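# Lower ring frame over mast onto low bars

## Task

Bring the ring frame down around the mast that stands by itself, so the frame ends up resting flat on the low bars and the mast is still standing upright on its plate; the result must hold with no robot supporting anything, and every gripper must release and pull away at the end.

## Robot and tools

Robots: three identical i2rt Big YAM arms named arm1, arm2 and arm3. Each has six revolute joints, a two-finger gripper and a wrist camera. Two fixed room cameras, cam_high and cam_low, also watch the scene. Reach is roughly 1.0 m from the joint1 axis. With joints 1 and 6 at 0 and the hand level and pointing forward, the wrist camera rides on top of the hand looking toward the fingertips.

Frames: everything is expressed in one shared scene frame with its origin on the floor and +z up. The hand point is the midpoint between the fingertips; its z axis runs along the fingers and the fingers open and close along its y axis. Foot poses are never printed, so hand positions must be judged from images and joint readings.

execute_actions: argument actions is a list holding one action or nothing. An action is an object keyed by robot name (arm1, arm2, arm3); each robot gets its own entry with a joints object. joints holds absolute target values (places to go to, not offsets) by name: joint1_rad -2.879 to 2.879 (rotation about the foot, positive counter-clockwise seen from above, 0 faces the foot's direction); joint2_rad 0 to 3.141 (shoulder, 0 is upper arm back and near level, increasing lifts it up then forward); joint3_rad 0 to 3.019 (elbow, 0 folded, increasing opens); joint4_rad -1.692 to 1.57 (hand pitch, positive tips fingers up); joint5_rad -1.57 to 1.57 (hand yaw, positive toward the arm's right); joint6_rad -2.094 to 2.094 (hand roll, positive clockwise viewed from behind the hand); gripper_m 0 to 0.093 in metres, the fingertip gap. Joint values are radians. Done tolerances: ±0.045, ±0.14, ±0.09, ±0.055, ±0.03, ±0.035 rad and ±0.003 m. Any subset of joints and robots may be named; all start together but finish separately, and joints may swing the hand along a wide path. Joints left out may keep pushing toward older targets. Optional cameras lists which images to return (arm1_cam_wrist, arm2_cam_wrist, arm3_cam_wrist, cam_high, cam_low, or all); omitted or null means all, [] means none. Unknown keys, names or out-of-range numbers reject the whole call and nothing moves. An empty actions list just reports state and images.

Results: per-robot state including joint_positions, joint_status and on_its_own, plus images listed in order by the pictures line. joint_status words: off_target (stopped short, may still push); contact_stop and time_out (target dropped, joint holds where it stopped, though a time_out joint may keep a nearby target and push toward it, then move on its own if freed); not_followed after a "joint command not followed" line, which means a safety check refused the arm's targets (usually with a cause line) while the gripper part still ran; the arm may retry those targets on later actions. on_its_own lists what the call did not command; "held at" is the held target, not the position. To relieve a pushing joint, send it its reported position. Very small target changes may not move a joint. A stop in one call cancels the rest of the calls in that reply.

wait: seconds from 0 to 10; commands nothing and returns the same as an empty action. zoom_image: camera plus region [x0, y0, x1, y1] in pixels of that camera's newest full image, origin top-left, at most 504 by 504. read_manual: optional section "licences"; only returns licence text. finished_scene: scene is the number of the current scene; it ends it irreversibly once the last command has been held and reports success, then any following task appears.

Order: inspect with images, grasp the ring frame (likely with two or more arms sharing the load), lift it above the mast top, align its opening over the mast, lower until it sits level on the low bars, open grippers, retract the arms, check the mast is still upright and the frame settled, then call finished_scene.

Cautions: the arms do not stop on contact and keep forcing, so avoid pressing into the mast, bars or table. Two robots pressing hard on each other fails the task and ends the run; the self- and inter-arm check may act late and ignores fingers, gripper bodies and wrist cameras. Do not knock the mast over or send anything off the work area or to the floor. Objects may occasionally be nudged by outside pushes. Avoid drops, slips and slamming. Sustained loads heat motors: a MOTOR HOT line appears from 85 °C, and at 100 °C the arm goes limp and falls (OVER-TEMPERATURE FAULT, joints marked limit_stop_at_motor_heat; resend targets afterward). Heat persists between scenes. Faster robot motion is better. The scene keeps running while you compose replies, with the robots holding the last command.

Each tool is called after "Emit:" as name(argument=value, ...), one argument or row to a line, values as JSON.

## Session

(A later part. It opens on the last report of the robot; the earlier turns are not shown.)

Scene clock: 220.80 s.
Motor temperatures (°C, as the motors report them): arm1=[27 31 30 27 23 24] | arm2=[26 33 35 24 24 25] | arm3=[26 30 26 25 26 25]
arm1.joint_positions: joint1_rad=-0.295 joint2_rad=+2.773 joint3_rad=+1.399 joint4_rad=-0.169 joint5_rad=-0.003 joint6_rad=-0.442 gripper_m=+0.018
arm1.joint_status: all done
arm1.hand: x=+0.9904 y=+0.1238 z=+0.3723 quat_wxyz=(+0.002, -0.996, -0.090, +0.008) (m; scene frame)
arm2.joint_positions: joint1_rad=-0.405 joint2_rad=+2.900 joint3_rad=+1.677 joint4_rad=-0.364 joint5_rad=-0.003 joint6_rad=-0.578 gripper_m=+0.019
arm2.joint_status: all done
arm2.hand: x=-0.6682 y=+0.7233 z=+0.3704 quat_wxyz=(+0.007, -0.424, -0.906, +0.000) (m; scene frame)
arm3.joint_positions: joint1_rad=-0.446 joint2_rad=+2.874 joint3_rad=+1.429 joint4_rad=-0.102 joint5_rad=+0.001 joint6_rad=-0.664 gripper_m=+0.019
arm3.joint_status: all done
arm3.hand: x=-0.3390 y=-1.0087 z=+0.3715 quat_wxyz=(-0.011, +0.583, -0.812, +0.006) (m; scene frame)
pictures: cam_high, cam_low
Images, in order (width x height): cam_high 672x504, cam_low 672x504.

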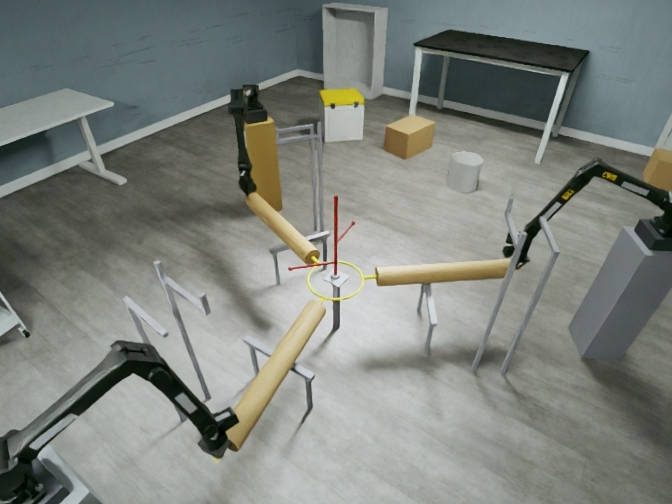

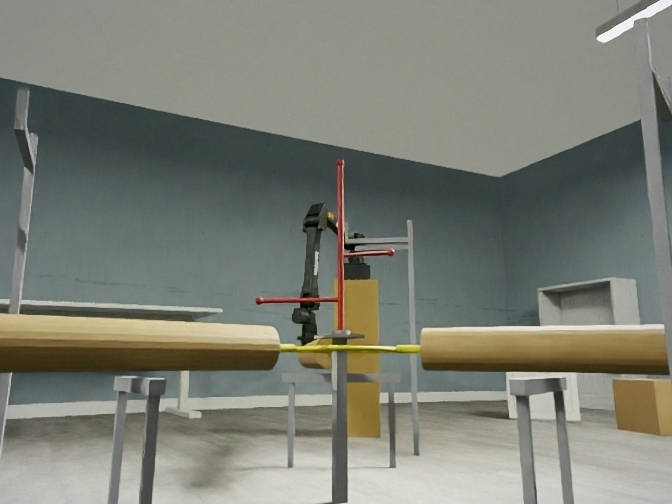

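About 1.5–2 cm left.

Emit:
execute_actions(
  actions=[
    {"arm1":{"joints":{"joint2_rad":2.835,"joint3_rad":1.44}},"arm2":{"joints":{"joint2_rad":2.945,"joint3_rad":1.76}},"arm3":{"joints":{"joint2_rad":2.93,"joint3_rad":1.47}}},
  ],
  cameras=["cam_low"],
)

Emit:
execute_actions(
  actions=[
    {"arm1":{"joints":{"gripper_m":0.07}},"arm2":{"joints":{"gripper_m":0.07}},"arm3":{"joints":{"gripper_m":0.07}}},
  ],
  cameras=[],
)

Emit:
execute_actions(
  actions=[
    {"arm1":{"joints":{"joint2_rad":2.3,"joint3_rad":0.95,"joint4_rad":-0.3}},"arm2":{"joints":{"joint2_rad":2.4,"joint3_rad":1.2,"joint4_rad":-0.45}},"arm3":{"joints":{"joint2_rad":2.4,"joint3_rad":0.95,"joint4_rad":-0.22}}},
  ],
  cameras=["cam_low","cam_high"],
)

Scene clock: 230.07 s.
Motor temperatures (°C, as the motors report them): arm1=[27 31 30 27 23 24] | arm2=[26 32 34 24 24 25] | arm3=[26 30 26 25 26 25]
arm1.joint_positions: joint1_rad=-0.295 joint2_rad=+2.808 joint3_rad=+1.431 joint4_rad=-0.171 joint5_rad=-0.001 joint6_rad=-0.442 gripper_m=+0.018
arm1.joint_status: all done
arm1.hand: x=+0.9907 y=+0.1240 z=+0.3586 quat_wxyz=(+0.002, -0.996, -0.090, +0.005) (m; scene frame)
arm2.joint_positions: joint1_rad=-0.405 joint2_rad=+2.929 joint3_rad=+1.708 joint4_rad=-0.372 joint5_rad=+0.000 joint6_rad=-0.578 gripper_m=+0.018
arm2.joint_status: all done
arm2.hand: x=-0.6688 y=+0.7230 z=+0.3600 quat_wxyz=(+0.010, -0.424, -0.906, -0.002) (m; scene frame)
arm3.joint_positions: joint1_rad=-0.447 joint2_rad=+2.912 joint3_rad=+1.467 joint4_rad=-0.106 joint5_rad=+0.006 joint6_rad=-0.664 gripper_m=+0.019
arm3.joint_status: all done
arm3.hand: x=-0.3378 y=-1.0096 z=+0.3570 quat_wxyz=(-0.009, +0.583, -0.812, +0.009) (m; scene frame)
pictures: cam_low
Images, in order (width x height): cam_low 672x504.

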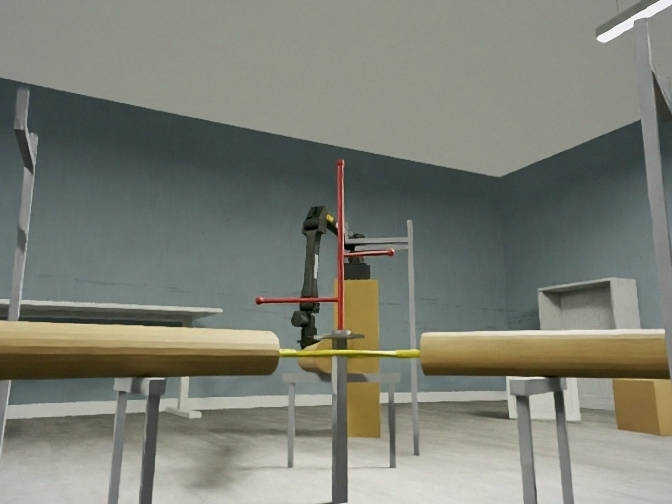

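Scene clock: 230.77 s.
Motor temperatures (°C, as the motors report them): arm1=[27 31 30 27 23 24] | arm2=[26 32 34 24 24 25] | arm3=[26 30 26 25 26 25]
arm1.joint_positions: joint1_rad=-0.295 joint2_rad=+2.808 joint3_rad=+1.431 joint4_rad=-0.171 joint5_rad=-0.001 joint6_rad=-0.442 gripper_m=+0.070
arm1.joint_status: all done
arm1.hand: x=+0.9907 y=+0.1241 z=+0.3586 quat_wxyz=(+0.002, -0.996, -0.090, +0.005) (m; scene frame)
arm2.joint_positions: joint1_rad=-0.405 joint2_rad=+2.932 joint3_rad=+1.734 joint4_rad=-0.370 joint5_rad=+0.000 joint6_rad=-0.578 gripper_m=+0.070
arm2.joint_status: all done
arm2.hand: x=-0.6671 y=+0.7090 z=+0.3618 quat_wxyz=(+0.003, -0.423, -0.906, +0.008) (m; scene frame)
arm3.joint_positions: joint1_rad=-0.447 joint2_rad=+2.922 joint3_rad=+1.467 joint4_rad=-0.107 joint5_rad=+0.003 joint6_rad=-0.663 gripper_m=+0.070
arm3.joint_status: all done
arm3.hand: x=-0.3437 y=-1.0129 z=+0.3524 quat_wxyz=(-0.004, +0.582, -0.813, +0.007) (m; scene frame)
pictures: none
No camera images: the call's "cameras" was empty. Leave "cameras" out to get every camera's image.

Scene clock: 232.17 s.
Motor temperatures (°C, as the motors report them): arm1=[27 31 30 27 23 24] | arm2=[26 32 34 24 24 25] | arm3=[26 30 26 25 26 25]
arm1.joint_positions: joint1_rad=-0.295 joint2_rad=+2.290 joint3_rad=+0.953 joint4_rad=-0.298 joint5_rad=-0.001 joint6_rad=-0.442 gripper_m=+0.070
arm1.joint_status: all done
arm1.hand: x=+1.0720 y=+0.1021 z=+0.5436 quat_wxyz=(-0.013, -0.995, -0.090, -0.036) (m; scene frame)
arm2.joint_positions: joint1_rad=-0.405 joint2_rad=+2.388 joint3_rad=+1.202 joint4_rad=-0.441 joint5_rad=+0.000 joint6_rad=-0.578 gripper_m=+0.070
arm2.joint_status: all done
arm2.hand: x=-0.6730 y=+0.7829 z=+0.5603 quat_wxyz=(+0.019, -0.424, -0.906, -0.017) (m; scene frame)
arm3.joint_positions: joint1_rad=-0.447 joint2_rad=+2.394 joint3_rad=+0.955 joint4_rad=-0.217 joint5_rad=+0.003 joint6_rad=-0.662 gripper_m=+0.070
arm3.joint_status: all done
arm3.hand: x=-0.4093 y=-1.0534 z=+0.5458 quat_wxyz=(+0.043, +0.582, -0.812, +0.005) (m; scene frame)
pictures: cam_high, cam_low
Images, in order (width x height): cam_high 672x504, cam_low 672x504.

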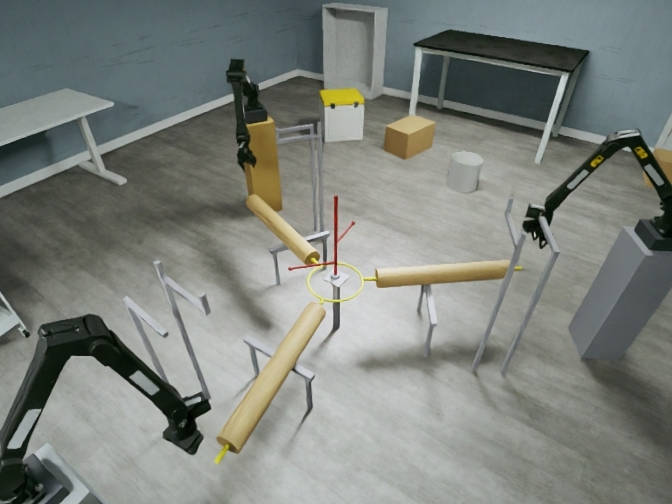

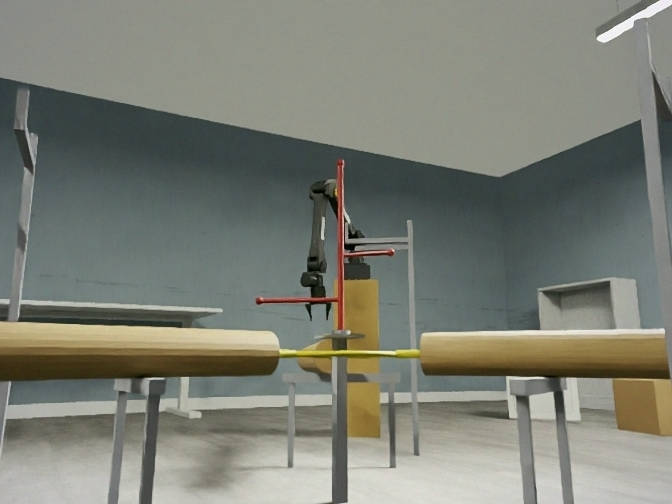

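Emit:
finished_scene(
  scene=1,
)

The scene is finished: the task was done.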